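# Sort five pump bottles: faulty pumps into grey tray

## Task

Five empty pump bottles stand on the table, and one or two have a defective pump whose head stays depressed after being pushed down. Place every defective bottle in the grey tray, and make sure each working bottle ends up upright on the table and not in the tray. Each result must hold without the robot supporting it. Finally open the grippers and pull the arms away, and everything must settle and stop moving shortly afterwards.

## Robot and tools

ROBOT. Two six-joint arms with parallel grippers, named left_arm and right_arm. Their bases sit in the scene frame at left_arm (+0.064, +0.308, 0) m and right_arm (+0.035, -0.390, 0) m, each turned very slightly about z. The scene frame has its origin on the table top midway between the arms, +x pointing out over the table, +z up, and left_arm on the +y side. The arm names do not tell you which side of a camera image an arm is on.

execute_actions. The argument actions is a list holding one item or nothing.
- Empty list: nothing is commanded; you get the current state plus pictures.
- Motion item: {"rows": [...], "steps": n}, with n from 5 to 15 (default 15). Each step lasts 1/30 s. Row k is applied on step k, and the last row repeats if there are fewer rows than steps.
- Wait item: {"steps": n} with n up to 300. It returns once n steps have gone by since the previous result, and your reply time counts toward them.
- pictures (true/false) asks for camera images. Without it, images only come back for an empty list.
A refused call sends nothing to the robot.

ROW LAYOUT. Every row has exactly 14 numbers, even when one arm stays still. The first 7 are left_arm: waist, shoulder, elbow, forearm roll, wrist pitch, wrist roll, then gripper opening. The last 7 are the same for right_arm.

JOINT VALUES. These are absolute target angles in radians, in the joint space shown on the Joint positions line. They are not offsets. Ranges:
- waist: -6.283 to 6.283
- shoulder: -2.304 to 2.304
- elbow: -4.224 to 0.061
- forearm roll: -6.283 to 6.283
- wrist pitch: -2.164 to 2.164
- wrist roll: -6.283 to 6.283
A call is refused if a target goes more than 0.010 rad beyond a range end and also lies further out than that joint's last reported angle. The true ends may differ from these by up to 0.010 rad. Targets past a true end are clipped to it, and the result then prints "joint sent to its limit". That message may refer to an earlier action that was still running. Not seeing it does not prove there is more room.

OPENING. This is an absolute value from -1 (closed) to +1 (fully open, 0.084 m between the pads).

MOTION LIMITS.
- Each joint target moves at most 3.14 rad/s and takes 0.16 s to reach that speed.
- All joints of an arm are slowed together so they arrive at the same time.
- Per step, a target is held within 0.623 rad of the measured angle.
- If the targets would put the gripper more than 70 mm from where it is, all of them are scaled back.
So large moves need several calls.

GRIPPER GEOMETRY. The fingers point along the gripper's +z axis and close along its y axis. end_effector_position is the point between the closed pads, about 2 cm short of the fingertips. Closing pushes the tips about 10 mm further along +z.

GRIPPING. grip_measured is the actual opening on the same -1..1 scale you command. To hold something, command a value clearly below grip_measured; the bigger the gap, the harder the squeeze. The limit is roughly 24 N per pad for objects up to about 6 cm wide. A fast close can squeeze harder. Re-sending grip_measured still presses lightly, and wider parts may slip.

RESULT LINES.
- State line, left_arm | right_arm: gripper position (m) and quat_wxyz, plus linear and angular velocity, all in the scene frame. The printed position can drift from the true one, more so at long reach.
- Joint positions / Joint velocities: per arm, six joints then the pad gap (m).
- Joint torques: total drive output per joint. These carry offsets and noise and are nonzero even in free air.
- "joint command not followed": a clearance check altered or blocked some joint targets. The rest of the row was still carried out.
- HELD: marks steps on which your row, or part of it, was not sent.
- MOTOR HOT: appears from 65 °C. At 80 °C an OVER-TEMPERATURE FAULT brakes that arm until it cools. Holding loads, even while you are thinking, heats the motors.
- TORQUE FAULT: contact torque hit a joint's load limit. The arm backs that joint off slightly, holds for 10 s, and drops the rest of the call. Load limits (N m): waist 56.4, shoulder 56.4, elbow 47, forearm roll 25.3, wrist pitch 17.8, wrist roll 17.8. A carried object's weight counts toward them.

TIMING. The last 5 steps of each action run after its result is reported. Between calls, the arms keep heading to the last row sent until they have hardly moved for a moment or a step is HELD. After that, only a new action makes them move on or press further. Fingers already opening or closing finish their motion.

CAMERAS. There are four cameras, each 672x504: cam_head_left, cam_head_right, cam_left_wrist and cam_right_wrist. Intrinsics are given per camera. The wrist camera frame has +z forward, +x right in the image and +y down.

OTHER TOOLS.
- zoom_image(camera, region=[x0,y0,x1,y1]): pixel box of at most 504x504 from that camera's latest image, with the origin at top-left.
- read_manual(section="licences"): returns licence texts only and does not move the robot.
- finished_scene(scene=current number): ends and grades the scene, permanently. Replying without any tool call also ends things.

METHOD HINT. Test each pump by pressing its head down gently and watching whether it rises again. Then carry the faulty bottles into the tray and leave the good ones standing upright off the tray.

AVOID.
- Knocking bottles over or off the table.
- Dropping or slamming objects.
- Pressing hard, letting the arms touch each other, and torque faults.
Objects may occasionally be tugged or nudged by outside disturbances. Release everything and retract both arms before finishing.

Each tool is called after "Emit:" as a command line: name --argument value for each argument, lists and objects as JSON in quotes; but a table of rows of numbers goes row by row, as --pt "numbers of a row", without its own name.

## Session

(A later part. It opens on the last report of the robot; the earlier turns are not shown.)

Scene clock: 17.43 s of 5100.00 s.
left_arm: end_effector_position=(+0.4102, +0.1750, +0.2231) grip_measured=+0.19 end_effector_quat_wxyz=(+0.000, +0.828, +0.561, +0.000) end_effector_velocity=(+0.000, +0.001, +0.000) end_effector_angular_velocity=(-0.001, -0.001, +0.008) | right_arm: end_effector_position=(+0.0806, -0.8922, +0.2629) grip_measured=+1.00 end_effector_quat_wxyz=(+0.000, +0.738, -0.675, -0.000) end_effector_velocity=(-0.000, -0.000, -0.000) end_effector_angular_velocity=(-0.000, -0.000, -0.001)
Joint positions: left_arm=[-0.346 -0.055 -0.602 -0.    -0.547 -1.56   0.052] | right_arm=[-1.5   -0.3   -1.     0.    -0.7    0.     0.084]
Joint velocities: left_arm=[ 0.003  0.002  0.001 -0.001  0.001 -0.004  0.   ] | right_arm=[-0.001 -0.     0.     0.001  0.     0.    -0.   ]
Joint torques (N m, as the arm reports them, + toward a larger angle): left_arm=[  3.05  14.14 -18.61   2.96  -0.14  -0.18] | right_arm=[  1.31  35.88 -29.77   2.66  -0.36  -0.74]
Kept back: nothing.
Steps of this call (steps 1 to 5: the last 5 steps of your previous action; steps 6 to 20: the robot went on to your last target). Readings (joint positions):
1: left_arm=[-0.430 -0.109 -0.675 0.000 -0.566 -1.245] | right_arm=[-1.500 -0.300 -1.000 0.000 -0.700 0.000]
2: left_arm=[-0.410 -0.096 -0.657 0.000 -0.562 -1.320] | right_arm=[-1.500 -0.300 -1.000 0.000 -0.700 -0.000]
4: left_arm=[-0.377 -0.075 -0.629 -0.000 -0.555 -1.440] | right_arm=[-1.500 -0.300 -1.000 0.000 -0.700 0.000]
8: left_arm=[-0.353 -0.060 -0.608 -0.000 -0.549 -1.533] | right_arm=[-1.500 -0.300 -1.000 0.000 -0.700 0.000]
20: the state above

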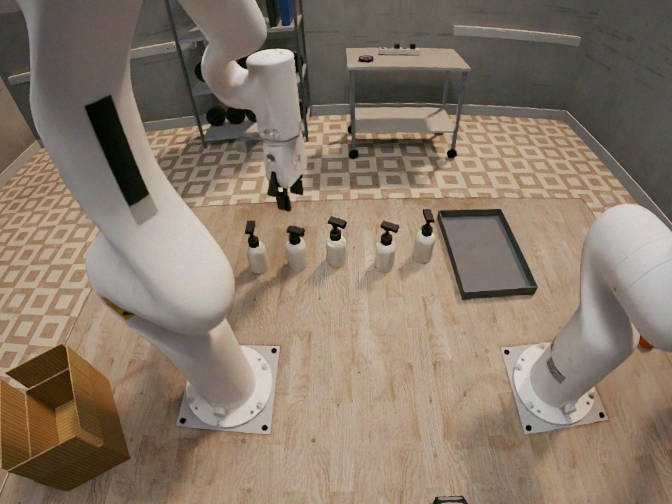

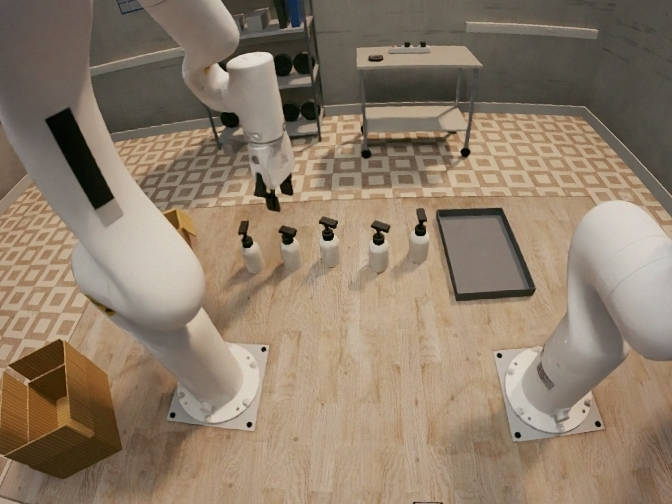

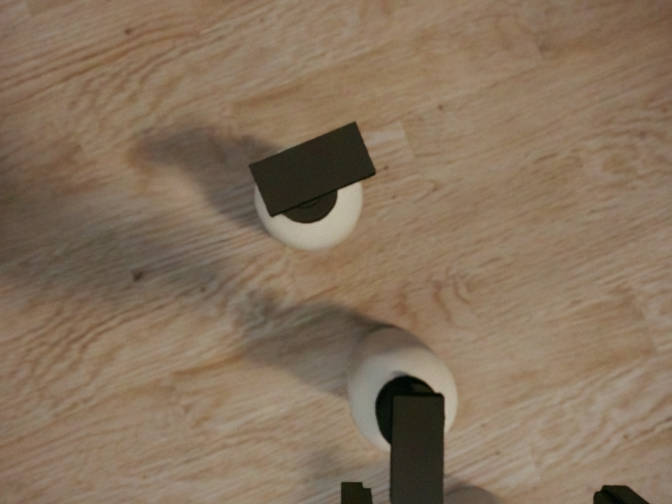

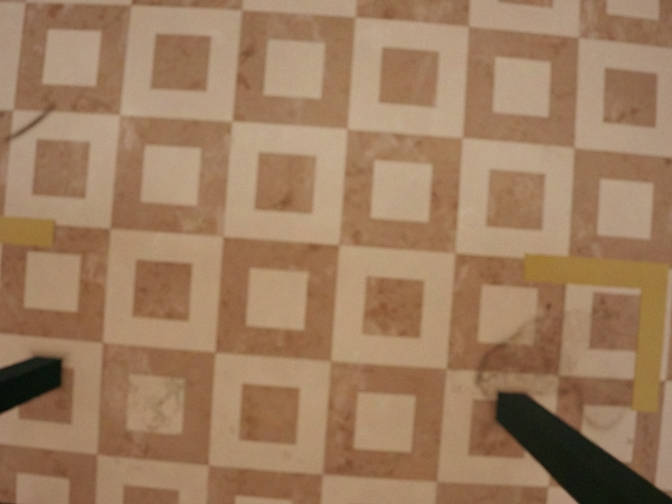

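Emit:
execute_actions --actions '[{"rows":[[-0.346,-0.2,-0.573,0,-0.373,-1.56,0.2,-1.5,-0.3,-1.0,0,-0.7,0,1]],"steps":15}]'

Emit:
execute_actions --actions '[{"rows":[[-0.346,-0.306,-0.561,0,-0.256,-1.56,0.2,-1.5,-0.3,-1.0,0,-0.7,0,1]],"steps":15}]'

Emit:
execute_actions --actions '[{"rows":[[-0.346,-0.306,-0.561,0,-0.256,-1.56,-0.1,-1.5,-0.3,-1.0,0,-0.7,0,1],[-0.346,-0.306,-0.561,0,-0.256,-1.56,-0.1,-1.5,-0.3,-1.0,0,-0.7,0,1],[-0.346,-0.306,-0.561,0,-0.256,-1.56,-0.1,-1.5,-0.3,-1.0,0,-0.7,0,1],[-0.346,-0.306,-0.561,0,-0.256,-1.56,-0.1,-1.5,-0.3,-1.0,0,-0.7,0,1],[-0.346,-0.306,-0.561,0,-0.256,-1.56,-0.1,-1.5,-0.3,-1.0,0,-0.7,0,1],[-0.346,-0.306,-0.561,0,-0.256,-1.56,-0.1,-1.5,-0.3,-1.0,0,-0.7,0,1],[-0.346,-0.306,-0.561,0,-0.256,-1.56,-0.1,-1.5,-0.3,-1.0,0,-0.7,0,1],[-0.346,-0.306,-0.561,0,-0.256,-1.56,-1,-1.5,-0.3,-1.0,0,-0.7,0,1]],"steps":15}]'

Emit:
execute_actions --actions '[{"steps":10}]' --pictures true

Scene clock: 18.40 s of 5100.00 s.
left_arm: end_effector_position=(+0.4105, +0.1749, +0.1640) grip_measured=+0.19 end_effector_quat_wxyz=(-0.001, +0.827, +0.562, -0.001) end_effector_velocity=(+0.015, -0.005, -0.042) end_effector_angular_velocity=(-0.020, -0.053, -0.002) | right_arm: end_effector_position=(+0.0806, -0.8922, +0.2629) grip_measured=+1.00 end_effector_quat_wxyz=(+0.000, +0.738, -0.675, -0.000) end_effector_velocity=(-0.000, +0.000, -0.000) end_effector_angular_velocity=(+0.000, +0.000, -0.000)
Joint positions: left_arm=[-0.346 -0.19  -0.574 -0.    -0.388 -1.56   0.052] | right_arm=[-1.5   -0.3   -1.     0.    -0.7    0.     0.084]
Joint velocities: left_arm=[ 0.    -0.108  0.007  0.002  0.171  0.     0.   ] | right_arm=[-0.    -0.     0.001 -0.     0.001  0.     0.   ]
Joint torques (N m, as the arm reports them, + toward a larger angle): left_arm=[  4.11  17.78 -17.15   2.34   0.17  -0.17] | right_arm=[  0.9   36.4  -29.59   2.56  -0.29  -0.7 ]
Steps of this call (steps 1 to 15: the robot went on to your last target; steps 16 to 19: nothing new was sent; steps 20 to 29: the first 10 steps of this action). Readings (joint positions):
20: left_arm=[-0.346 -0.055 -0.602 0.000 -0.547 -1.560] | right_arm=[-1.500 -0.300 -1.000 -0.000 -0.700 0.000]
21: left_arm=[-0.346 -0.057 -0.602 0.000 -0.543 -1.560] | right_arm=[-1.500 -0.300 -1.000 0.000 -0.700 0.000]
23: left_arm=[-0.346 -0.086 -0.597 0.000 -0.505 -1.560] | right_arm=[-1.500 -0.300 -1.000 -0.000 -0.700 0.000]
27: left_arm=[-0.346 -0.177 -0.576 -0.000 -0.405 -1.560] | right_arm=[-1.500 -0.300 -1.000 0.000 -0.700 -0.000]
29: the state above

Scene clock: 18.90 s of 5100.00 s.
left_arm: end_effector_position=(+0.4087, +0.1756, +0.1195) grip_measured=+0.19 end_effector_quat_wxyz=(-0.001, +0.827, +0.562, -0.001) end_effector_velocity=(+0.008, -0.003, -0.022) end_effector_angular_velocity=(-0.011, -0.031, -0.001) | right_arm: end_effector_position=(+0.0806, -0.8922, +0.2629) grip_measured=+1.00 end_effector_quat_wxyz=(+0.000, +0.738, -0.675, -0.000) end_effector_velocity=(+0.000, +0.000, -0.000) end_effector_angular_velocity=(+0.001, -0.000, +0.000)
Joint positions: left_arm=[-0.346 -0.3   -0.561 -0.    -0.264 -1.56   0.052] | right_arm=[-1.5   -0.3   -1.     0.    -0.7    0.     0.084]
Joint velocities: left_arm=[ 0.    -0.061 -0.003  0.001  0.091  0.     0.   ] | right_arm=[-0.    -0.     0.     0.001 -0.    -0.001 -0.   ]
Joint torques (N m, as the arm reports them, + toward a larger angle): left_arm=[  3.5   20.2  -15.62   1.96   0.28  -0.16] | right_arm=[  0.64  36.71 -29.85   2.66  -0.37  -0.77]
Steps of this call (steps 1 to 5: the last 5 steps of your previous action; steps 6 to 15: the first 10 steps of this action). Readings (joint positions):
6: left_arm=[-0.346 -0.198 -0.574 0.000 -0.375 -1.560] | right_arm=[-1.500 -0.300 -1.000 0.000 -0.700 0.000]
7: left_arm=[-0.346 -0.201 -0.573 0.000 -0.371 -1.560] | right_arm=[-1.500 -0.300 -1.000 0.000 -0.700 0.000]
9: left_arm=[-0.346 -0.231 -0.571 0.000 -0.334 -1.560] | right_arm=[-1.500 -0.300 -1.000 0.000 -0.700 0.000]
13: left_arm=[-0.346 -0.293 -0.561 -0.000 -0.274 -1.560] | right_arm=[-1.500 -0.300 -1.000 -0.000 -0.700 -0.000]
15: the state above

Scene clock: 19.40 s of 5100.00 s.
left_arm: end_effector_position=(+0.4090, +0.1756, +0.1171) grip_measured=-0.41 end_effector_quat_wxyz=(-0.000, +0.827, +0.562, -0.000) end_effector_velocity=(+0.001, -0.000, +0.001) end_effector_angular_velocity=(-0.000, -0.000, +0.001) | right_arm: end_effector_position=(+0.0806, -0.8922, +0.2629) grip_measured=+1.00 end_effector_quat_wxyz=(+0.000, +0.738, -0.675, -0.000) end_effector_velocity=(-0.001, +0.001, -0.000) end_effector_angular_velocity=(+0.001, +0.000, -0.002)
Joint positions: left_arm=[-0.346 -0.306 -0.561  0.    -0.256 -1.56   0.026] | right_arm=[-1.5   -0.3   -1.     0.    -0.7    0.     0.084]
Joint velocities: left_arm=[ 0.     0.001 -0.001 -0.001 -0.002 -0.    -0.005] | right_arm=[-0.002  0.     0.001 -0.    -0.     0.    -0.   ]
Joint torques (N m, as the arm reports them, + toward a larger angle): left_arm=[ -0.04  16.12 -13.71   2.35   0.28   0.  ] | right_arm=[  1.61  36.85 -29.56   2.64  -0.45  -0.74]
Steps of this call (steps 1 to 5: the last 5 steps of your previous action; steps 6 to 15: the first 10 steps of this action). Readings (joint positions):
6: left_arm=[-0.346 -0.305 -0.561 0.000 -0.257 -1.560] | right_arm=[-1.500 -0.300 -1.000 0.000 -0.700 -0.000]
7: left_arm=[-0.346 -0.305 -0.561 0.000 -0.257 -1.560] | right_arm=[-1.500 -0.300 -1.000 -0.000 -0.700 -0.000]
9: left_arm=[-0.346 -0.305 -0.561 0.000 -0.256 -1.560] | right_arm=[-1.500 -0.300 -1.000 -0.000 -0.700 -0.000]
13: left_arm=[-0.346 -0.306 -0.561 0.000 -0.256 -1.560] | right_arm=[-1.500 -0.300 -1.000 0.000 -0.700 0.000]
15: the state above

Scene clock: 19.73 s of 5100.00 s.
left_arm: end_effector_position=(+0.4090, +0.1756, +0.1171) grip_measured=-0.41 end_effector_quat_wxyz=(-0.000, +0.827, +0.562, -0.000) end_effector_velocity=(+0.000, -0.000, +0.000) end_effector_angular_velocity=(+0.000, +0.000, -0.001) | right_arm: end_effector_position=(+0.0806, -0.8922, +0.2629) grip_measured=+1.00 end_effector_quat_wxyz=(+0.000, +0.738, -0.675, -0.000) end_effector_velocity=(+0.000, +0.000, +0.000) end_effector_angular_velocity=(-0.000, +0.000, +0.001)
Joint positions: left_arm=[-0.346 -0.306 -0.561  0.    -0.256 -1.56   0.026] | right_arm=[-1.5   -0.3   -1.     0.    -0.7    0.     0.084]
Joint velocities: left_arm=[-0.001 -0.    -0.001  0.001 -0.001 -0.     0.   ] | right_arm=[ 0.001  0.     0.    -0.001  0.     0.    -0.   ]
Joint torques (N m, as the arm reports them, + toward a larger angle): left_arm=[  2.05  13.41 -14.62   2.1    0.23  -0.13] | right_arm=[  0.76  36.72 -29.43   2.63  -0.34  -0.73]
Kept back: nothing.
Steps of this call (steps 1 to 5: the last 5 steps of your previous action; steps 6 to 10: the robot went on to your last target). Readings (joint positions):
1: left_arm=[-0.346 -0.306 -0.561 0.000 -0.256 -1.560] | right_arm=[-1.500 -0.300 -1.000 -0.000 -0.700 0.000]
2: left_arm=[-0.346 -0.306 -0.561 0.000 -0.256 -1.560] | right_arm=[-1.500 -0.300 -1.000 0.000 -0.700 -0.000]
4: left_arm=[-0.346 -0.306 -0.561 0.000 -0.256 -1.560] | right_arm=[-1.500 -0.300 -1.000 0.000 -0.700 0.000]
8: left_arm=[-0.346 -0.306 -0.561 0.000 -0.256 -1.560] | right_arm=[-1.500 -0.300 -1.000 -0.000 -0.700 0.000]
10: the state above

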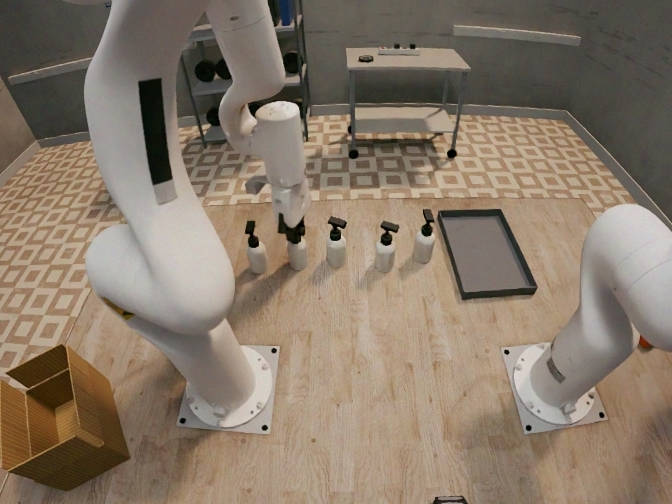

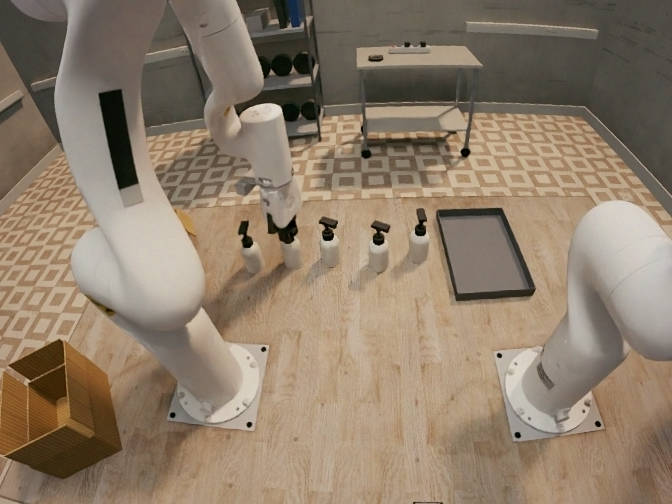

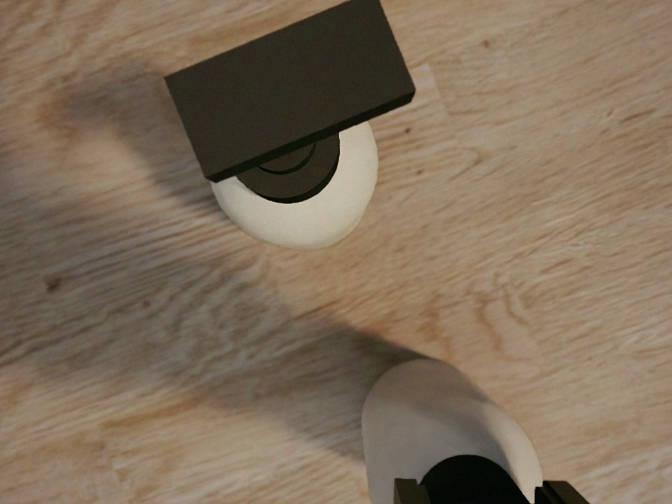

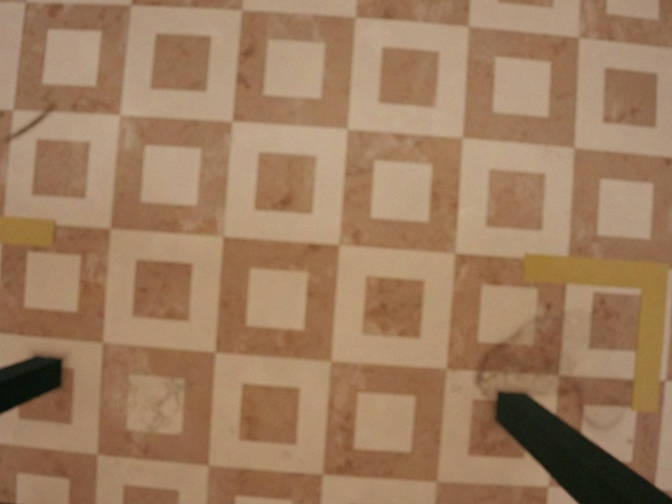

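Emit:
execute_actions --actions '[{"rows":[[-0.346,0.075,-0.677,0,-0.752,-1.56,-1,-1.5,-0.3,-1.0,0,-0.7,0,1]],"steps":15}]'

Emit:
execute_actions --actions '[{"steps":14}]'

Emit:
execute_actions --actions '[{"rows":[[-0.65,-0.3,-1.15,0,-0.85,-1.56,-1,-1.5,-0.3,-1.0,0,-0.7,0,1]],"steps":15}]'

Emit:
execute_actions --actions '[{"steps":10}]'

Emit:
execute_actions --actions '[{"rows":[[-0.99,-0.795,-1.818,0,-1.023,-1.56,-1,-1.5,-0.3,-1.0,0,-0.7,0,1]],"steps":15}]'

Emit:
execute_actions --actions '[{"steps":30}]'

Emit:
execute_actions --actions '[{"rows":[[-0.99,-0.89,-1.766,0,-0.876,-1.56,-1,-1.5,-0.3,-1.0,0,-0.7,0,1]],"steps":15}]'

Emit:
execute_actions --actions '[{"rows":[[-0.99,-0.96,-1.719,0,-0.759,-1.56,-1,-1.5,-0.3,-1.0,0,-0.7,0,1]],"steps":15}]'

Emit:
execute_actions --actions '[{"steps":8}]' --pictures true

Emit:
zoom_image --camera "cam_head_left" --region '[400,150,600,310]'

Scene clock: 20.50 s of 5100.00 s.
left_arm: end_effector_position=(+0.4204, +0.1712, +0.2120) grip_measured=-0.41 end_effector_quat_wxyz=(+0.000, +0.827, +0.562, +0.000) end_effector_velocity=(+0.001, -0.000, +0.409) end_effector_angular_velocity=(-0.004, -0.011, -0.001) | right_arm: end_effector_position=(+0.0806, -0.8922, +0.2629) grip_measured=+1.00 end_effector_quat_wxyz=(+0.000, +0.738, -0.675, -0.000) end_effector_velocity=(-0.001, +0.000, -0.000) end_effector_angular_velocity=(+0.001, +0.001, -0.000)
Joint positions: left_arm=[-0.346 -0.104 -0.623  0.    -0.519 -1.56   0.026] | right_arm=[-1.5   -0.3   -1.     0.    -0.7    0.     0.084]
Joint velocities: left_arm=[-0.     0.842 -0.256  0.    -1.086  0.     0.   ] | right_arm=[-0.001 -0.     0.001 -0.001 -0.     0.     0.   ]
Joint torques (N m, as the arm reports them, + toward a larger angle): left_arm=[  1.17  11.04 -18.03   2.48   0.26  -0.31] | right_arm=[  1.22  35.98 -29.74   2.43  -0.4   -0.71]
Steps of this call (steps 1 to 13: the robot went on to your last target; steps 14 to 23: the first 10 steps of this action). Readings (joint positions):
14: left_arm=[-0.346 -0.306 -0.561 0.000 -0.256 -1.560] | right_arm=[-1.500 -0.300 -1.000 -0.000 -0.700 -0.000]
15: left_arm=[-0.346 -0.304 -0.561 -0.000 -0.260 -1.560] | right_arm=[-1.500 -0.300 -1.000 0.000 -0.700 0.000]
17: left_arm=[-0.346 -0.277 -0.568 -0.000 -0.299 -1.560] | right_arm=[-1.500 -0.300 -1.000 0.000 -0.700 0.000]
21: left_arm=[-0.346 -0.160 -0.606 0.000 -0.446 -1.560] | right_arm=[-1.500 -0.300 -1.000 0.000 -0.700 0.000]
23: the state above

Scene clock: 20.97 s of 5100.00 s.
left_arm: end_effector_position=(+0.4102, +0.1751, +0.2983) grip_measured=-0.41 end_effector_quat_wxyz=(-0.001, +0.827, +0.562, -0.000) end_effector_velocity=(-0.002, +0.000, +0.010) end_effector_angular_velocity=(-0.001, -0.001, -0.001) | right_arm: end_effector_position=(+0.0806, -0.8922, +0.2629) grip_measured=+1.00 end_effector_quat_wxyz=(+0.000, +0.738, -0.675, -0.000) end_effector_velocity=(+0.000, -0.000, -0.000) end_effector_angular_velocity=(-0.001, -0.000, +0.000)
Joint positions: left_arm=[-0.346  0.072 -0.676 -0.    -0.75  -1.56   0.026] | right_arm=[-1.5   -0.3   -1.    -0.    -0.7   -0.     0.084]
Joint velocities: left_arm=[-0.001  0.019 -0.008 -0.    -0.025  0.    -0.   ] | right_arm=[ 0.    -0.    -0.     0.     0.001  0.     0.   ]
Joint torques (N m, as the arm reports them, + toward a larger angle): left_arm=[  1.57   7.53 -20.7    1.64   0.13  -0.14] | right_arm=[  1.46  36.87 -29.48   2.58  -0.38  -0.69]
Kept back: nothing.
Steps of this call (steps 1 to 5: the last 5 steps of your previous action; steps 6 to 14: the robot went on to your last target). Readings (joint positions):
1: left_arm=[-0.346 -0.076 -0.631 0.000 -0.555 -1.560] | right_arm=[-1.500 -0.300 -1.000 -0.000 -0.700 0.000]
2: left_arm=[-0.346 -0.048 -0.640 0.000 -0.591 -1.560] | right_arm=[-1.500 -0.300 -1.000 -0.000 -0.700 0.000]
4: left_arm=[-0.346 0.006 -0.656 0.000 -0.661 -1.560] | right_arm=[-1.500 -0.300 -1.000 -0.000 -0.700 0.000]
8: left_arm=[-0.346 0.061 -0.673 0.000 -0.732 -1.560] | right_arm=[-1.500 -0.300 -1.000 -0.000 -0.700 0.000]
14: the state above

Scene clock: 21.30 s of 5100.00 s.
left_arm: end_effector_position=(+0.4570, +0.0861, +0.3173) grip_measured=-0.41 end_effector_quat_wxyz=(-0.000, +0.866, +0.499, -0.000) end_effector_velocity=(+0.146, -0.389, +0.048) end_effector_angular_velocity=(-0.001, -0.001, -0.589) | right_arm: end_effector_position=(+0.0806, -0.8922, +0.2629) grip_measured=+1.00 end_effector_quat_wxyz=(+0.000, +0.738, -0.675, -0.000) end_effector_velocity=(+0.000, +0.000, +0.000) end_effector_angular_velocity=(+0.001, +0.000, +0.000)
Joint positions: left_arm=[-0.493 -0.108 -0.906  0.    -0.799 -1.56   0.026] | right_arm=[-1.5   -0.3   -1.     0.    -0.7   -0.     0.084]
Joint velocities: left_arm=[-0.59  -0.727 -0.919 -0.    -0.191 -0.001  0.   ] | right_arm=[ 0.    -0.    -0.    -0.    -0.001  0.    -0.   ]
Joint torques (N m, as the arm reports them, + toward a larger angle): left_arm=[  3.43  16.95 -20.57   2.46   0.28  -0.17] | right_arm=[  1.2   36.04 -29.38   2.54  -0.37  -0.74]
Steps of this call (steps 1 to 10: the first 10 steps of this action). Readings (joint positions):
1: left_arm=[-0.346 0.073 -0.676 -0.000 -0.750 -1.560] | right_arm=[-1.500 -0.300 -1.000 0.000 -0.700 -0.000]
2: left_arm=[-0.348 0.071 -0.679 -0.000 -0.752 -1.560] | right_arm=[-1.500 -0.300 -1.000 0.000 -0.700 -0.000]
4: left_arm=[-0.371 0.043 -0.715 -0.000 -0.761 -1.560] | right_arm=[-1.500 -0.300 -1.000 0.000 -0.700 -0.000]
8: left_arm=[-0.454 -0.059 -0.845 0.000 -0.786 -1.560] | right_arm=[-1.500 -0.300 -1.000 0.000 -0.700 0.000]
10: the state above

Scene clock: 21.63 s of 5100.00 s.
left_arm: end_effector_position=(+0.4813, -0.0174, +0.3233) grip_measured=-0.41 end_effector_quat_wxyz=(-0.000, +0.901, +0.434, -0.000) end_effector_velocity=(+0.010, -0.066, +0.008) end_effector_angular_velocity=(-0.004, -0.006, -0.086) | right_arm: end_effector_position=(+0.0806, -0.8922, +0.2629) grip_measured=+1.00 end_effector_quat_wxyz=(+0.000, +0.738, -0.675, -0.000) end_effector_velocity=(-0.000, +0.000, +0.000) end_effector_angular_velocity=(-0.000, +0.000, -0.000)
Joint positions: left_arm=[-0.641 -0.289 -1.136 -0.    -0.847 -1.56   0.026] | right_arm=[-1.5   -0.3   -1.    -0.    -0.7    0.     0.084]
Joint velocities: left_arm=[-0.086 -0.104 -0.151  0.001 -0.04  -0.    -0.   ] | right_arm=[-0.  0.  0. -0.  0.  0.  0.]
Joint torques (N m, as the arm reports them, + toward a larger angle): left_arm=[  6.4   21.86 -20.79   3.06   0.2   -0.26] | right_arm=[  1.19  35.86 -29.76   2.5   -0.39  -0.72]
Kept back: nothing.
Steps of this call (steps 1 to 5: the last 5 steps of your previous action; steps 6 to 10: the robot went on to your last target). Readings (joint positions):
1: left_arm=[-0.513 -0.132 -0.937 0.000 -0.805 -1.560] | right_arm=[-1.500 -0.300 -1.000 0.000 -0.700 0.000]
2: left_arm=[-0.533 -0.156 -0.967 0.000 -0.811 -1.560] | right_arm=[-1.500 -0.300 -1.000 0.000 -0.700 0.000]
4: left_arm=[-0.571 -0.204 -1.028 0.000 -0.824 -1.560] | right_arm=[-1.500 -0.300 -1.000 0.000 -0.700 0.000]
8: left_arm=[-0.632 -0.278 -1.120 -0.000 -0.843 -1.560] | right_arm=[-1.500 -0.300 -1.000 -0.000 -0.700 -0.000]
10: the state above

Scene clock: 21.97 s of 5100.00 s.
left_arm: end_effector_position=(+0.4893, -0.1226, +0.3218) grip_measured=-0.41 end_effector_quat_wxyz=(-0.002, +0.927, +0.375, -0.001) end_effector_velocity=(-0.010, -0.415, -0.016) end_effector_angular_velocity=(-0.009, -0.008, -0.494) | right_arm: end_effector_position=(+0.0806, -0.8922, +0.2629) grip_measured=+1.00 end_effector_quat_wxyz=(+0.000, +0.738, -0.675, -0.000) end_effector_velocity=(-0.000, -0.000, +0.000) end_effector_angular_velocity=(-0.001, +0.000, -0.000)
Joint positions: left_arm=[-0.771 -0.476 -1.384  0.    -0.912 -1.56   0.026] | right_arm=[-1.5   -0.3   -1.    -0.    -0.7   -0.     0.084]
Joint velocities: left_arm=[-0.494 -0.715 -0.976 -0.    -0.248 -0.    -0.   ] | right_arm=[-0.     0.    -0.001 -0.    -0.     0.     0.   ]
Joint torques (N m, as the arm reports them, + toward a larger angle): left_arm=[  4.3   27.07 -20.39   1.51   0.22  -0.29] | right_arm=[  1.12  36.58 -29.58   2.67  -0.31  -0.72]
Steps of this call (steps 1 to 10: the first 10 steps of this action). Readings (joint positions):
1: left_arm=[-0.644 -0.292 -1.140 -0.000 -0.848 -1.560] | right_arm=[-1.500 -0.300 -1.000 -0.000 -0.700 -0.000]
2: left_arm=[-0.647 -0.296 -1.146 0.000 -0.850 -1.560] | right_arm=[-1.500 -0.300 -1.000 0.000 -0.700 -0.000]
4: left_arm=[-0.668 -0.327 -1.186 0.000 -0.862 -1.560] | right_arm=[-1.500 -0.300 -1.000 0.000 -0.700 -0.000]
8: left_arm=[-0.738 -0.429 -1.318 0.000 -0.896 -1.560] | right_arm=[-1.500 -0.300 -1.000 0.000 -0.700 -0.000]
10: the state above

Scene clock: 22.97 s of 5100.00 s.
left_arm: end_effector_position=(+0.4462, -0.3019, +0.2989) grip_measured=-0.41 end_effector_quat_wxyz=(+0.000, +0.963, +0.271, +0.000) end_effector_velocity=(-0.001, -0.001, +0.000) end_effector_angular_velocity=(-0.001, -0.000, -0.001) | right_arm: end_effector_position=(+0.0806, -0.8922, +0.2629) grip_measured=+1.00 end_effector_quat_wxyz=(+0.000, +0.738, -0.675, -0.000) end_effector_velocity=(+0.000, -0.000, +0.000) end_effector_angular_velocity=(-0.001, -0.001, +0.000)
Joint positions: left_arm=[-0.99  -0.795 -1.818  0.    -1.023 -1.56   0.026] | right_arm=[-1.5   -0.3   -1.    -0.    -0.7   -0.     0.084]
Joint velocities: left_arm=[-0.002 -0.001 -0.003 -0.001 -0.001 -0.    -0.   ] | right_arm=[ 0.001  0.    -0.001  0.001  0.    -0.     0.   ]
Joint torques (N m, as the arm reports them, + toward a larger angle): left_arm=[  0.76  30.83 -22.78   2.78  -0.01  -0.32] | right_arm=[  1.29  36.19 -29.48   2.38  -0.4   -0.77]
Kept back: nothing.
Steps of this call (steps 1 to 5: the last 5 steps of your previous action; steps 6 to 30: the robot went on to your last target). Readings (joint positions):
1: left_arm=[-0.787 -0.500 -1.416 0.000 -0.920 -1.560] | right_arm=[-1.500 -0.300 -1.000 0.000 -0.700 0.000]
2: left_arm=[-0.803 -0.524 -1.448 0.000 -0.929 -1.560] | right_arm=[-1.500 -0.300 -1.000 -0.000 -0.700 0.000]
4: left_arm=[-0.836 -0.572 -1.513 0.000 -0.945 -1.560] | right_arm=[-1.500 -0.300 -1.000 0.000 -0.700 -0.000]
8: left_arm=[-0.901 -0.666 -1.642 0.000 -0.978 -1.560] | right_arm=[-1.500 -0.300 -1.000 0.000 -0.700 -0.000]
30: the state above

Scene clock: 23.30 s of 5100.00 s.
left_arm: end_effector_position=(+0.4485, -0.3057, +0.2125) grip_measured=-0.41 end_effector_quat_wxyz=(-0.003, +0.963, +0.271, -0.001) end_effector_velocity=(+0.012, -0.019, -0.048) end_effector_angular_velocity=(-0.069, -0.046, -0.004) | right_arm: end_effector_position=(+0.0806, -0.8922, +0.2629) grip_measured=+1.00 end_effector_quat_wxyz=(+0.000, +0.738, -0.675, -0.000) end_effector_velocity=(+0.000, +0.000, -0.000) end_effector_angular_velocity=(+0.001, -0.000, +0.001)
Joint positions: left_arm=[-0.99  -0.884 -1.768 -0.    -0.89  -1.56   0.026] | right_arm=[-1.5   -0.3   -1.     0.    -0.7    0.     0.084]
Joint velocities: left_arm=[-0.001 -0.056  0.016  0.004  0.155  0.001  0.   ] | right_arm=[ 0.001 -0.     0.     0.    -0.    -0.     0.   ]
Joint torques (N m, as the arm reports them, + toward a larger angle): left_arm=[  1.8   44.22 -24.45   2.93   0.03  -0.29] | right_arm=[  0.57  36.46 -29.66   2.6   -0.32  -0.71]
Steps of this call (steps 1 to 10: the first 10 steps of this action). Readings (joint positions):
1: left_arm=[-0.990 -0.795 -1.818 0.000 -1.023 -1.560] | right_arm=[-1.500 -0.300 -1.000 0.000 -0.700 0.000]
2: left_arm=[-0.990 -0.796 -1.817 0.000 -1.019 -1.560] | right_arm=[-1.500 -0.300 -1.000 -0.000 -0.700 0.000]
4: left_arm=[-0.990 -0.815 -1.808 0.000 -0.984 -1.560] | right_arm=[-1.500 -0.300 -1.000 0.000 -0.700 0.000]
8: left_arm=[-0.990 -0.875 -1.773 -0.000 -0.905 -1.560] | right_arm=[-1.500 -0.300 -1.000 -0.000 -0.700 -0.000]
10: the state above

Scene clock: 23.80 s of 5100.00 s.
left_arm: end_effector_position=(+0.4464, -0.3028, +0.1405) grip_measured=-0.59 end_effector_quat_wxyz=(-0.002, +0.963, +0.271, -0.001) end_effector_velocity=(+0.013, -0.020, -0.004) end_effector_angular_velocity=(-0.078, -0.050, -0.001) | right_arm: end_effector_position=(+0.0806, -0.8922, +0.2629) grip_measured=+1.00 end_effector_quat_wxyz=(+0.000, +0.738, -0.675, -0.000) end_effector_velocity=(+0.000, +0.000, -0.000) end_effector_angular_velocity=(+0.001, +0.000, +0.001)
Joint positions: left_arm=[-0.99  -0.957 -1.721 -0.    -0.767 -1.56   0.018] | right_arm=[-1.5   -0.3   -1.    -0.    -0.7   -0.     0.084]
Joint velocities: left_arm=[ 0.    -0.008 -0.004  0.001  0.096  0.     0.   ] | right_arm=[ 0.    -0.     0.    -0.001 -0.    -0.     0.   ]
Joint torques (N m, as the arm reports them, + toward a larger angle): left_arm=[  3.54  37.13 -21.9    2.46  -0.01  -0.27] | right_arm=[  1.37  36.59 -29.6    2.28  -0.34  -0.72]
Steps of this call (steps 1 to 5: the last 5 steps of your previous action; steps 6 to 15: the first 10 steps of this action). Readings (joint positions):
6: left_arm=[-0.990 -0.888 -1.767 0.000 -0.877 -1.560] | right_arm=[-1.500 -0.300 -1.000 -0.000 -0.700 -0.000]
7: left_arm=[-0.990 -0.890 -1.766 0.000 -0.874 -1.560] | right_arm=[-1.500 -0.300 -1.000 0.000 -0.700 0.000]
9: left_arm=[-0.990 -0.908 -1.755 0.001 -0.837 -1.560] | right_arm=[-1.500 -0.300 -1.000 -0.000 -0.700 -0.000]
13: left_arm=[-0.990 -0.954 -1.722 -0.000 -0.777 -1.560] | right_arm=[-1.500 -0.300 -1.000 0.000 -0.700 -0.000]
15: the state above

Scene clock: 24.07 s of 5100.00 s.
left_arm: end_effector_position=(+0.4469, -0.3033, +0.1381) grip_measured=-0.59 end_effector_quat_wxyz=(+0.000, +0.963, +0.271, +0.000) end_effector_velocity=(-0.001, +0.002, -0.005) end_effector_angular_velocity=(+0.005, +0.001, -0.002) | right_arm: end_effector_position=(+0.0806, -0.8922, +0.2629) grip_measured=+1.00 end_effector_quat_wxyz=(+0.000, +0.738, -0.675, -0.000) end_effector_velocity=(-0.000, +0.001, -0.001) end_effector_angular_velocity=(+0.002, +0.001, +0.001)
Joint positions: left_arm=[-0.99  -0.959 -1.72  -0.    -0.76  -1.56   0.018] | right_arm=[-1.5   -0.3   -1.     0.    -0.7   -0.     0.084]
Joint velocities: left_arm=[-0.001 -0.005  0.004  0.002  0.004 -0.    -0.   ] | right_arm=[ 0.    -0.     0.001 -0.001 -0.001 -0.     0.   ]
Joint torques (N m, as the arm reports them, + toward a larger angle): left_arm=[  3.02  37.1  -20.89   3.33   0.21  -0.09] | right_arm=[  0.25  36.4  -29.8    2.55  -0.35  -0.76]
Kept back: nothing.
Steps of this call (steps 1 to 5: the last 5 steps of your previous action; steps 6 to 8: the robot went on to your last target). Readings (joint positions):
1: left_arm=[-0.990 -0.957 -1.721 -0.000 -0.765 -1.560] | right_arm=[-1.500 -0.300 -1.000 -0.000 -0.700 -0.000]
2: left_arm=[-0.990 -0.957 -1.721 -0.000 -0.763 -1.560] | right_arm=[-1.500 -0.300 -1.000 0.000 -0.700 -0.000]
4: left_arm=[-0.990 -0.958 -1.720 -0.000 -0.761 -1.560] | right_arm=[-1.500 -0.300 -1.000 0.000 -0.700 -0.000]
8: the state above

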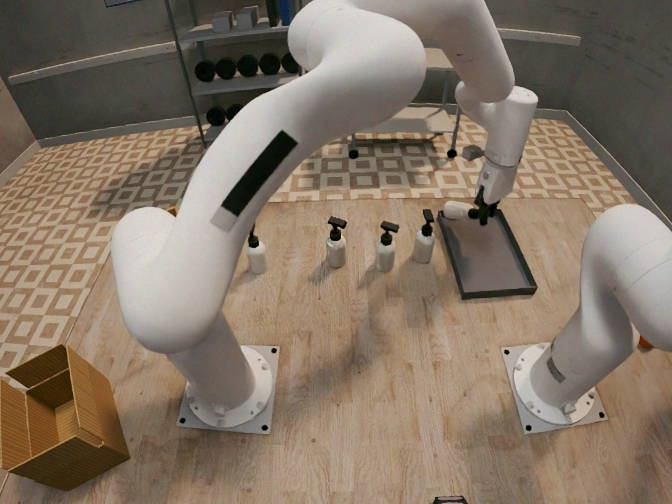

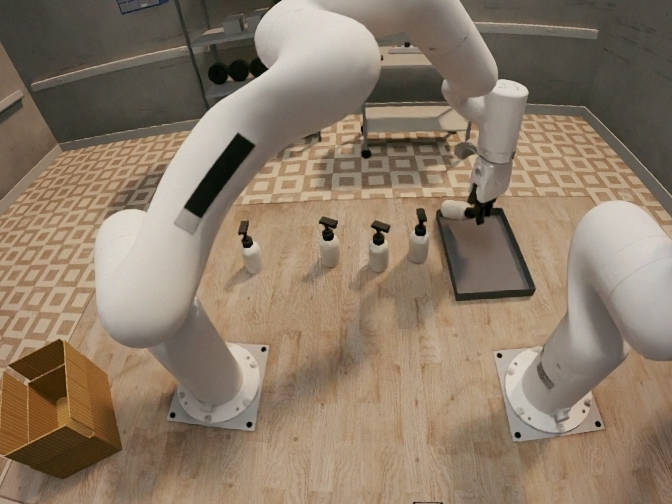

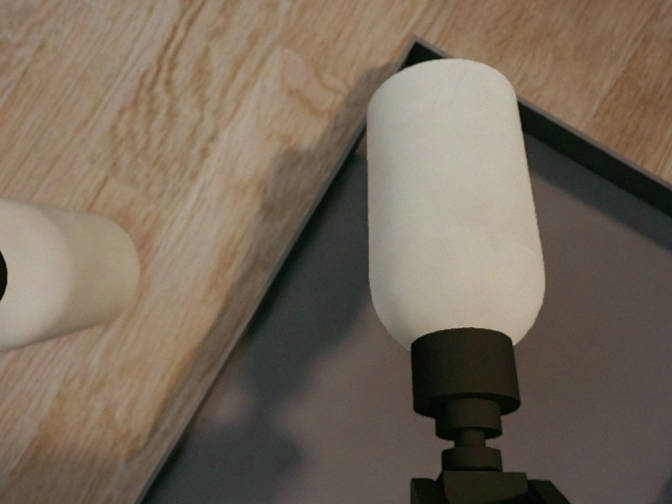

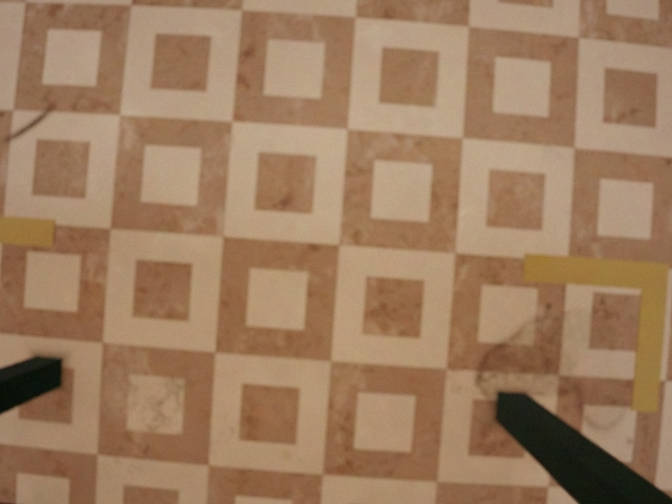

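Region (400, 150, 600, 310) of cam_head_left's 672x504 image, scaled by 2.520, with more detail than that image has; it fills the top 403 rows of this view, and the rest is white.

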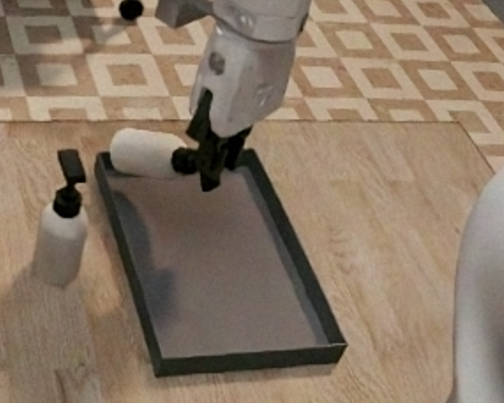

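Emit:
execute_actions --actions '[{"rows":[[-0.99,-0.94,-1.733,0,-0.793,-0.6,-1,-1.5,-0.3,-1.0,0,-0.7,0,1]],"steps":15}]'

Emit:
execute_actions --actions '[{"rows":[[-0.97,-0.94,-1.733,0,-0.793,0.4,-1,-1.5,-0.3,-1.0,0,-0.7,0,1]],"steps":15}]'

Emit:
execute_actions --actions '[{"rows":[[-0.95,-0.94,-1.733,0,-0.793,1.4,-1,-1.5,-0.3,-1.0,0,-0.7,0,1]],"steps":15}]'

Emit:
execute_actions --actions '[{"rows":[[-0.94,-0.94,-1.733,0,-0.793,2.19,-1,-1.5,-0.3,-1.0,0,-0.7,0,1]],"steps":15}]'

Emit:
execute_actions --actions '[{"steps":15}]' --pictures true

Emit:
zoom_image --camera "cam_head_left" --region '[400,150,600,310]'

Scene clock: 24.93 s of 5100.00 s.
left_arm: end_effector_position=(+0.4478, -0.3046, +0.1512) grip_measured=-0.59 end_effector_quat_wxyz=(+0.000, +1.000, +0.030, +0.000) end_effector_velocity=(+0.006, -0.008, +0.061) end_effector_angular_velocity=(-0.010, -0.009, -2.817) | right_arm: end_effector_position=(+0.0806, -0.8922, +0.2629) grip_measured=+1.00 end_effector_quat_wxyz=(+0.000, +0.738, -0.675, -0.000) end_effector_velocity=(+0.000, -0.000, +0.000) end_effector_angular_velocity=(-0.001, +0.000, +0.000)
Joint positions: left_arm=[-0.99  -0.946 -1.729  0.    -0.782 -1.071  0.018] | right_arm=[-1.5   -0.3   -1.    -0.    -0.7   -0.     0.084]
Joint velocities: left_arm=[ 0.001  0.06  -0.043 -0.001 -0.09   2.818 -0.   ] | right_arm=[ 0.001 -0.    -0.    -0.     0.     0.001  0.   ]
Joint torques (N m, as the arm reports them, + toward a larger angle): left_arm=[  2.38  33.58 -19.25   4.01   0.3   -0.28] | right_arm=[  0.99  35.7  -29.65   2.59  -0.38  -0.72]
Steps of this call (steps 1 to 15: the robot went on to your last target; step 16: nothing new was sent; steps 17 to 26: the first 10 steps of this action). Readings (joint positions):
17: left_arm=[-0.990 -0.960 -1.719 0.000 -0.759 -1.560] | right_arm=[-1.500 -0.300 -1.000 0.000 -0.700 0.000]
18: left_arm=[-0.990 -0.960 -1.719 -0.000 -0.759 -1.556] | right_arm=[-1.500 -0.300 -1.000 -0.000 -0.700 -0.000]
20: left_arm=[-0.990 -0.959 -1.720 -0.000 -0.761 -1.517] | right_arm=[-1.500 -0.300 -1.000 -0.000 -0.700 -0.000]
24: left_arm=[-0.990 -0.951 -1.725 -0.000 -0.775 -1.255] | right_arm=[-1.500 -0.300 -1.000 0.000 -0.700 0.000]
26: the state above

Scene clock: 25.43 s of 5100.00 s.
left_arm: end_effector_position=(+0.4567, -0.2994, +0.1574) grip_measured=-0.59 end_effector_quat_wxyz=(-0.000, +0.904, -0.427, -0.000) end_effector_velocity=(+0.033, +0.022, -0.001) end_effector_angular_velocity=(+0.001, +0.001, -2.782) | right_arm: end_effector_position=(+0.0806, -0.8922, +0.2629) grip_measured=+1.00 end_effector_quat_wxyz=(+0.000, +0.738, -0.675, -0.000) end_effector_velocity=(+0.000, +0.000, -0.000) end_effector_angular_velocity=(+0.000, -0.000, +0.000)
Joint positions: left_arm=[-0.976 -0.94  -1.733  0.    -0.793 -0.115  0.018] | right_arm=[-1.5   -0.3   -1.     0.    -0.7   -0.     0.084]
Joint velocities: left_arm=[ 0.054 -0.001  0.     0.001  0.     2.836 -0.   ] | right_arm=[ 0. -0.  0.  0. -0.  0. -0.]
Joint torques (N m, as the arm reports them, + toward a larger angle): left_arm=[  2.18  36.09 -22.02   2.22   0.1   -0.31] | right_arm=[  0.76  36.18 -29.76   2.42  -0.44  -0.72]
Steps of this call (steps 1 to 5: the last 5 steps of your previous action; steps 6 to 15: the first 10 steps of this action). Readings (joint positions):
6: left_arm=[-0.990 -0.941 -1.732 0.000 -0.792 -0.670] | right_arm=[-1.500 -0.300 -1.000 0.000 -0.700 0.000]
7: left_arm=[-0.990 -0.941 -1.733 -0.000 -0.792 -0.644] | right_arm=[-1.500 -0.300 -1.000 0.000 -0.700 0.000]
9: left_arm=[-0.989 -0.940 -1.733 -0.000 -0.793 -0.580] | right_arm=[-1.500 -0.300 -1.000 0.000 -0.700 -0.000]
13: left_arm=[-0.980 -0.940 -1.733 0.000 -0.793 -0.301] | right_arm=[-1.500 -0.300 -1.000 0.000 -0.700 -0.000]
15: the state above

Scene clock: 25.93 s of 5100.00 s.
left_arm: end_effector_position=(+0.4688, -0.2915, +0.1575) grip_measured=-0.59 end_effector_quat_wxyz=(+0.000, -0.597, +0.802, -0.000) end_effector_velocity=(+0.032, +0.021, -0.001) end_effector_angular_velocity=(-0.000, -0.000, -2.784) | right_arm: end_effector_position=(+0.0806, -0.8922, +0.2629) grip_measured=+1.00 end_effector_quat_wxyz=(+0.000, +0.738, -0.675, -0.000) end_effector_velocity=(-0.000, +0.000, -0.000) end_effector_angular_velocity=(+0.001, +0.000, -0.000)
Joint positions: left_arm=[-0.956 -0.94  -1.733  0.    -0.793  0.885  0.018] | right_arm=[-1.5   -0.3   -1.    -0.    -0.7   -0.     0.084]
Joint velocities: left_arm=[ 0.053 -0.001 -0.     0.     0.001  2.837 -0.   ] | right_arm=[-0.    -0.     0.001 -0.    -0.     0.     0.   ]
Joint torques (N m, as the arm reports them, + toward a larger angle): left_arm=[ -0.89  32.94 -20.82   3.13   0.2   -0.25] | right_arm=[  0.72  35.91 -29.79   2.57  -0.42  -0.71]
Steps of this call (steps 1 to 5: the last 5 steps of your previous action; steps 6 to 15: the first 10 steps of this action). Readings (joint positions):
6: left_arm=[-0.971 -0.940 -1.733 0.000 -0.793 0.318] | right_arm=[-1.500 -0.300 -1.000 0.000 -0.700 0.000]
7: left_arm=[-0.970 -0.940 -1.733 -0.000 -0.793 0.347] | right_arm=[-1.500 -0.300 -1.000 -0.000 -0.700 -0.000]
9: left_arm=[-0.969 -0.940 -1.733 -0.000 -0.793 0.416] | right_arm=[-1.500 -0.300 -1.000 -0.000 -0.700 -0.000]
13: left_arm=[-0.960 -0.940 -1.733 0.000 -0.793 0.698] | right_arm=[-1.500 -0.300 -1.000 0.000 -0.700 0.000]
15: the state above

Scene clock: 26.43 s of 5100.00 s.
left_arm: end_effector_position=(+0.4765, -0.2862, +0.1575) grip_measured=-0.59 end_effector_quat_wxyz=(-0.000, -0.149, +0.989, +0.000) end_effector_velocity=(+0.017, +0.012, +0.001) end_effector_angular_velocity=(+0.000, -0.001, -2.521) | right_arm: end_effector_position=(+0.0806, -0.8922, +0.2629) grip_measured=+1.00 end_effector_quat_wxyz=(+0.000, +0.738, -0.675, -0.000) end_effector_velocity=(-0.000, +0.000, -0.000) end_effector_angular_velocity=(+0.001, -0.000, -0.001)
Joint positions: left_arm=[-0.943 -0.94  -1.733  0.    -0.793  1.878  0.018] | right_arm=[-1.5   -0.3   -1.    -0.    -0.7    0.     0.084]
Joint velocities: left_arm=[ 0.029  0.001 -0.     0.001 -0.001  2.549 -0.   ] | right_arm=[-0.    -0.     0.     0.001 -0.     0.     0.   ]
Joint torques (N m, as the arm reports them, + toward a larger angle): left_arm=[ -0.96  35.27 -21.63   2.47   0.15  -0.58] | right_arm=[  1.21  36.4  -29.59   2.57  -0.42  -0.75]
Steps of this call (steps 1 to 5: the last 5 steps of your previous action; steps 6 to 15: the first 10 steps of this action). Readings (joint positions):
6: left_arm=[-0.951 -0.940 -1.733 0.000 -0.793 1.318] | right_arm=[-1.500 -0.300 -1.000 -0.000 -0.700 -0.000]
7: left_arm=[-0.951 -0.940 -1.733 0.000 -0.793 1.347] | right_arm=[-1.500 -0.300 -1.000 -0.000 -0.700 -0.000]
9: left_arm=[-0.950 -0.940 -1.733 -0.000 -0.793 1.416] | right_arm=[-1.500 -0.300 -1.000 0.000 -0.700 0.000]
13: left_arm=[-0.945 -0.940 -1.733 -0.000 -0.793 1.698] | right_arm=[-1.500 -0.300 -1.000 0.000 -0.700 0.000]
15: the state above

Scene clock: 26.93 s of 5100.00 s.
left_arm: end_effector_position=(+0.4782, -0.2850, +0.1575) grip_measured=-0.59 end_effector_quat_wxyz=(-0.000, +0.004, +1.000, -0.000) end_effector_velocity=(+0.000, +0.001, -0.001) end_effector_angular_velocity=(+0.002, +0.001, -0.016) | right_arm: end_effector_position=(+0.0806, -0.8922, +0.2629) grip_measured=+1.00 end_effector_quat_wxyz=(+0.000, +0.738, -0.675, -0.000) end_effector_velocity=(+0.000, +0.000, -0.000) end_effector_angular_velocity=(+0.000, +0.001, +0.002)
Joint positions: left_arm=[-0.94  -0.94  -1.733 -0.    -0.793  2.188  0.018] | right_arm=[-1.5   -0.3   -1.     0.    -0.7   -0.     0.084]
Joint velocities: left_arm=[ 0.001 -0.002  0.     0.001 -0.001  0.016 -0.   ] | right_arm=[ 0.001  0.     0.001 -0.001  0.    -0.    -0.   ]
Joint torques (N m, as the arm reports them, + toward a larger angle): left_arm=[  4.56  36.2  -20.83   1.97   0.01  -0.25] | right_arm=[  0.19  36.46 -29.67   2.68  -0.31  -0.76]
Kept back: nothing.
Steps of this call (steps 1 to 5: the last 5 steps of your previous action; steps 6 to 15: the robot went on to your last target). Readings (joint positions):
1: left_arm=[-0.942 -0.940 -1.733 0.000 -0.793 1.958] | right_arm=[-1.500 -0.300 -1.000 0.000 -0.700 0.000]
2: left_arm=[-0.941 -0.940 -1.733 0.000 -0.793 2.025] | right_arm=[-1.500 -0.300 -1.000 0.000 -0.700 -0.000]
4: left_arm=[-0.941 -0.940 -1.733 0.000 -0.793 2.112] | right_arm=[-1.500 -0.300 -1.000 0.000 -0.700 0.000]
8: left_arm=[-0.940 -0.940 -1.733 -0.000 -0.793 2.172] | right_arm=[-1.500 -0.300 -1.000 0.000 -0.700 -0.000]
15: the state above

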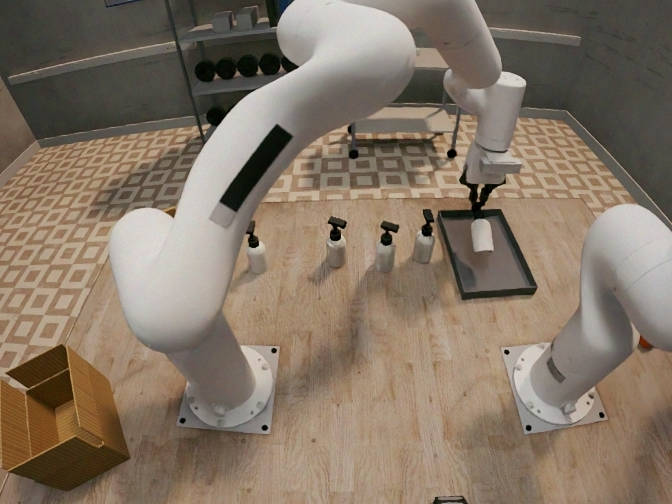

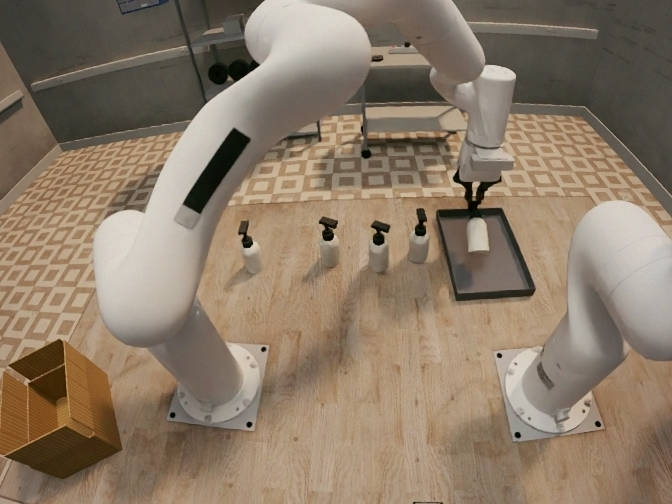

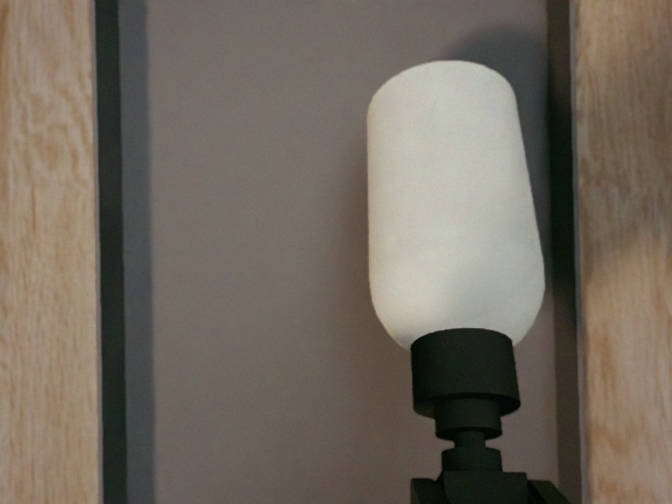

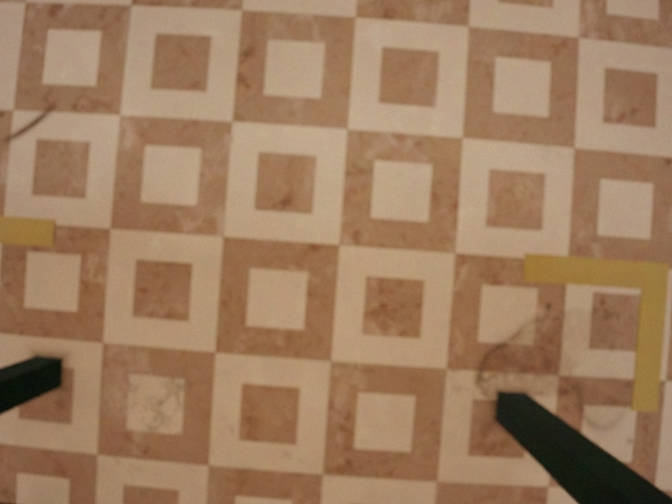

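Region (400, 150, 600, 310) of cam_head_left's 672x504 image, scaled by 2.520, with more detail than that image has; it fills the top 403 rows of this view, and the rest is white.

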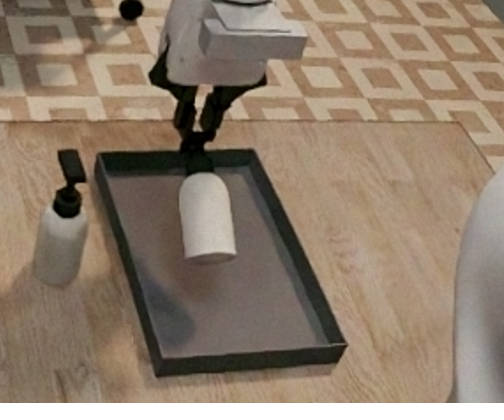

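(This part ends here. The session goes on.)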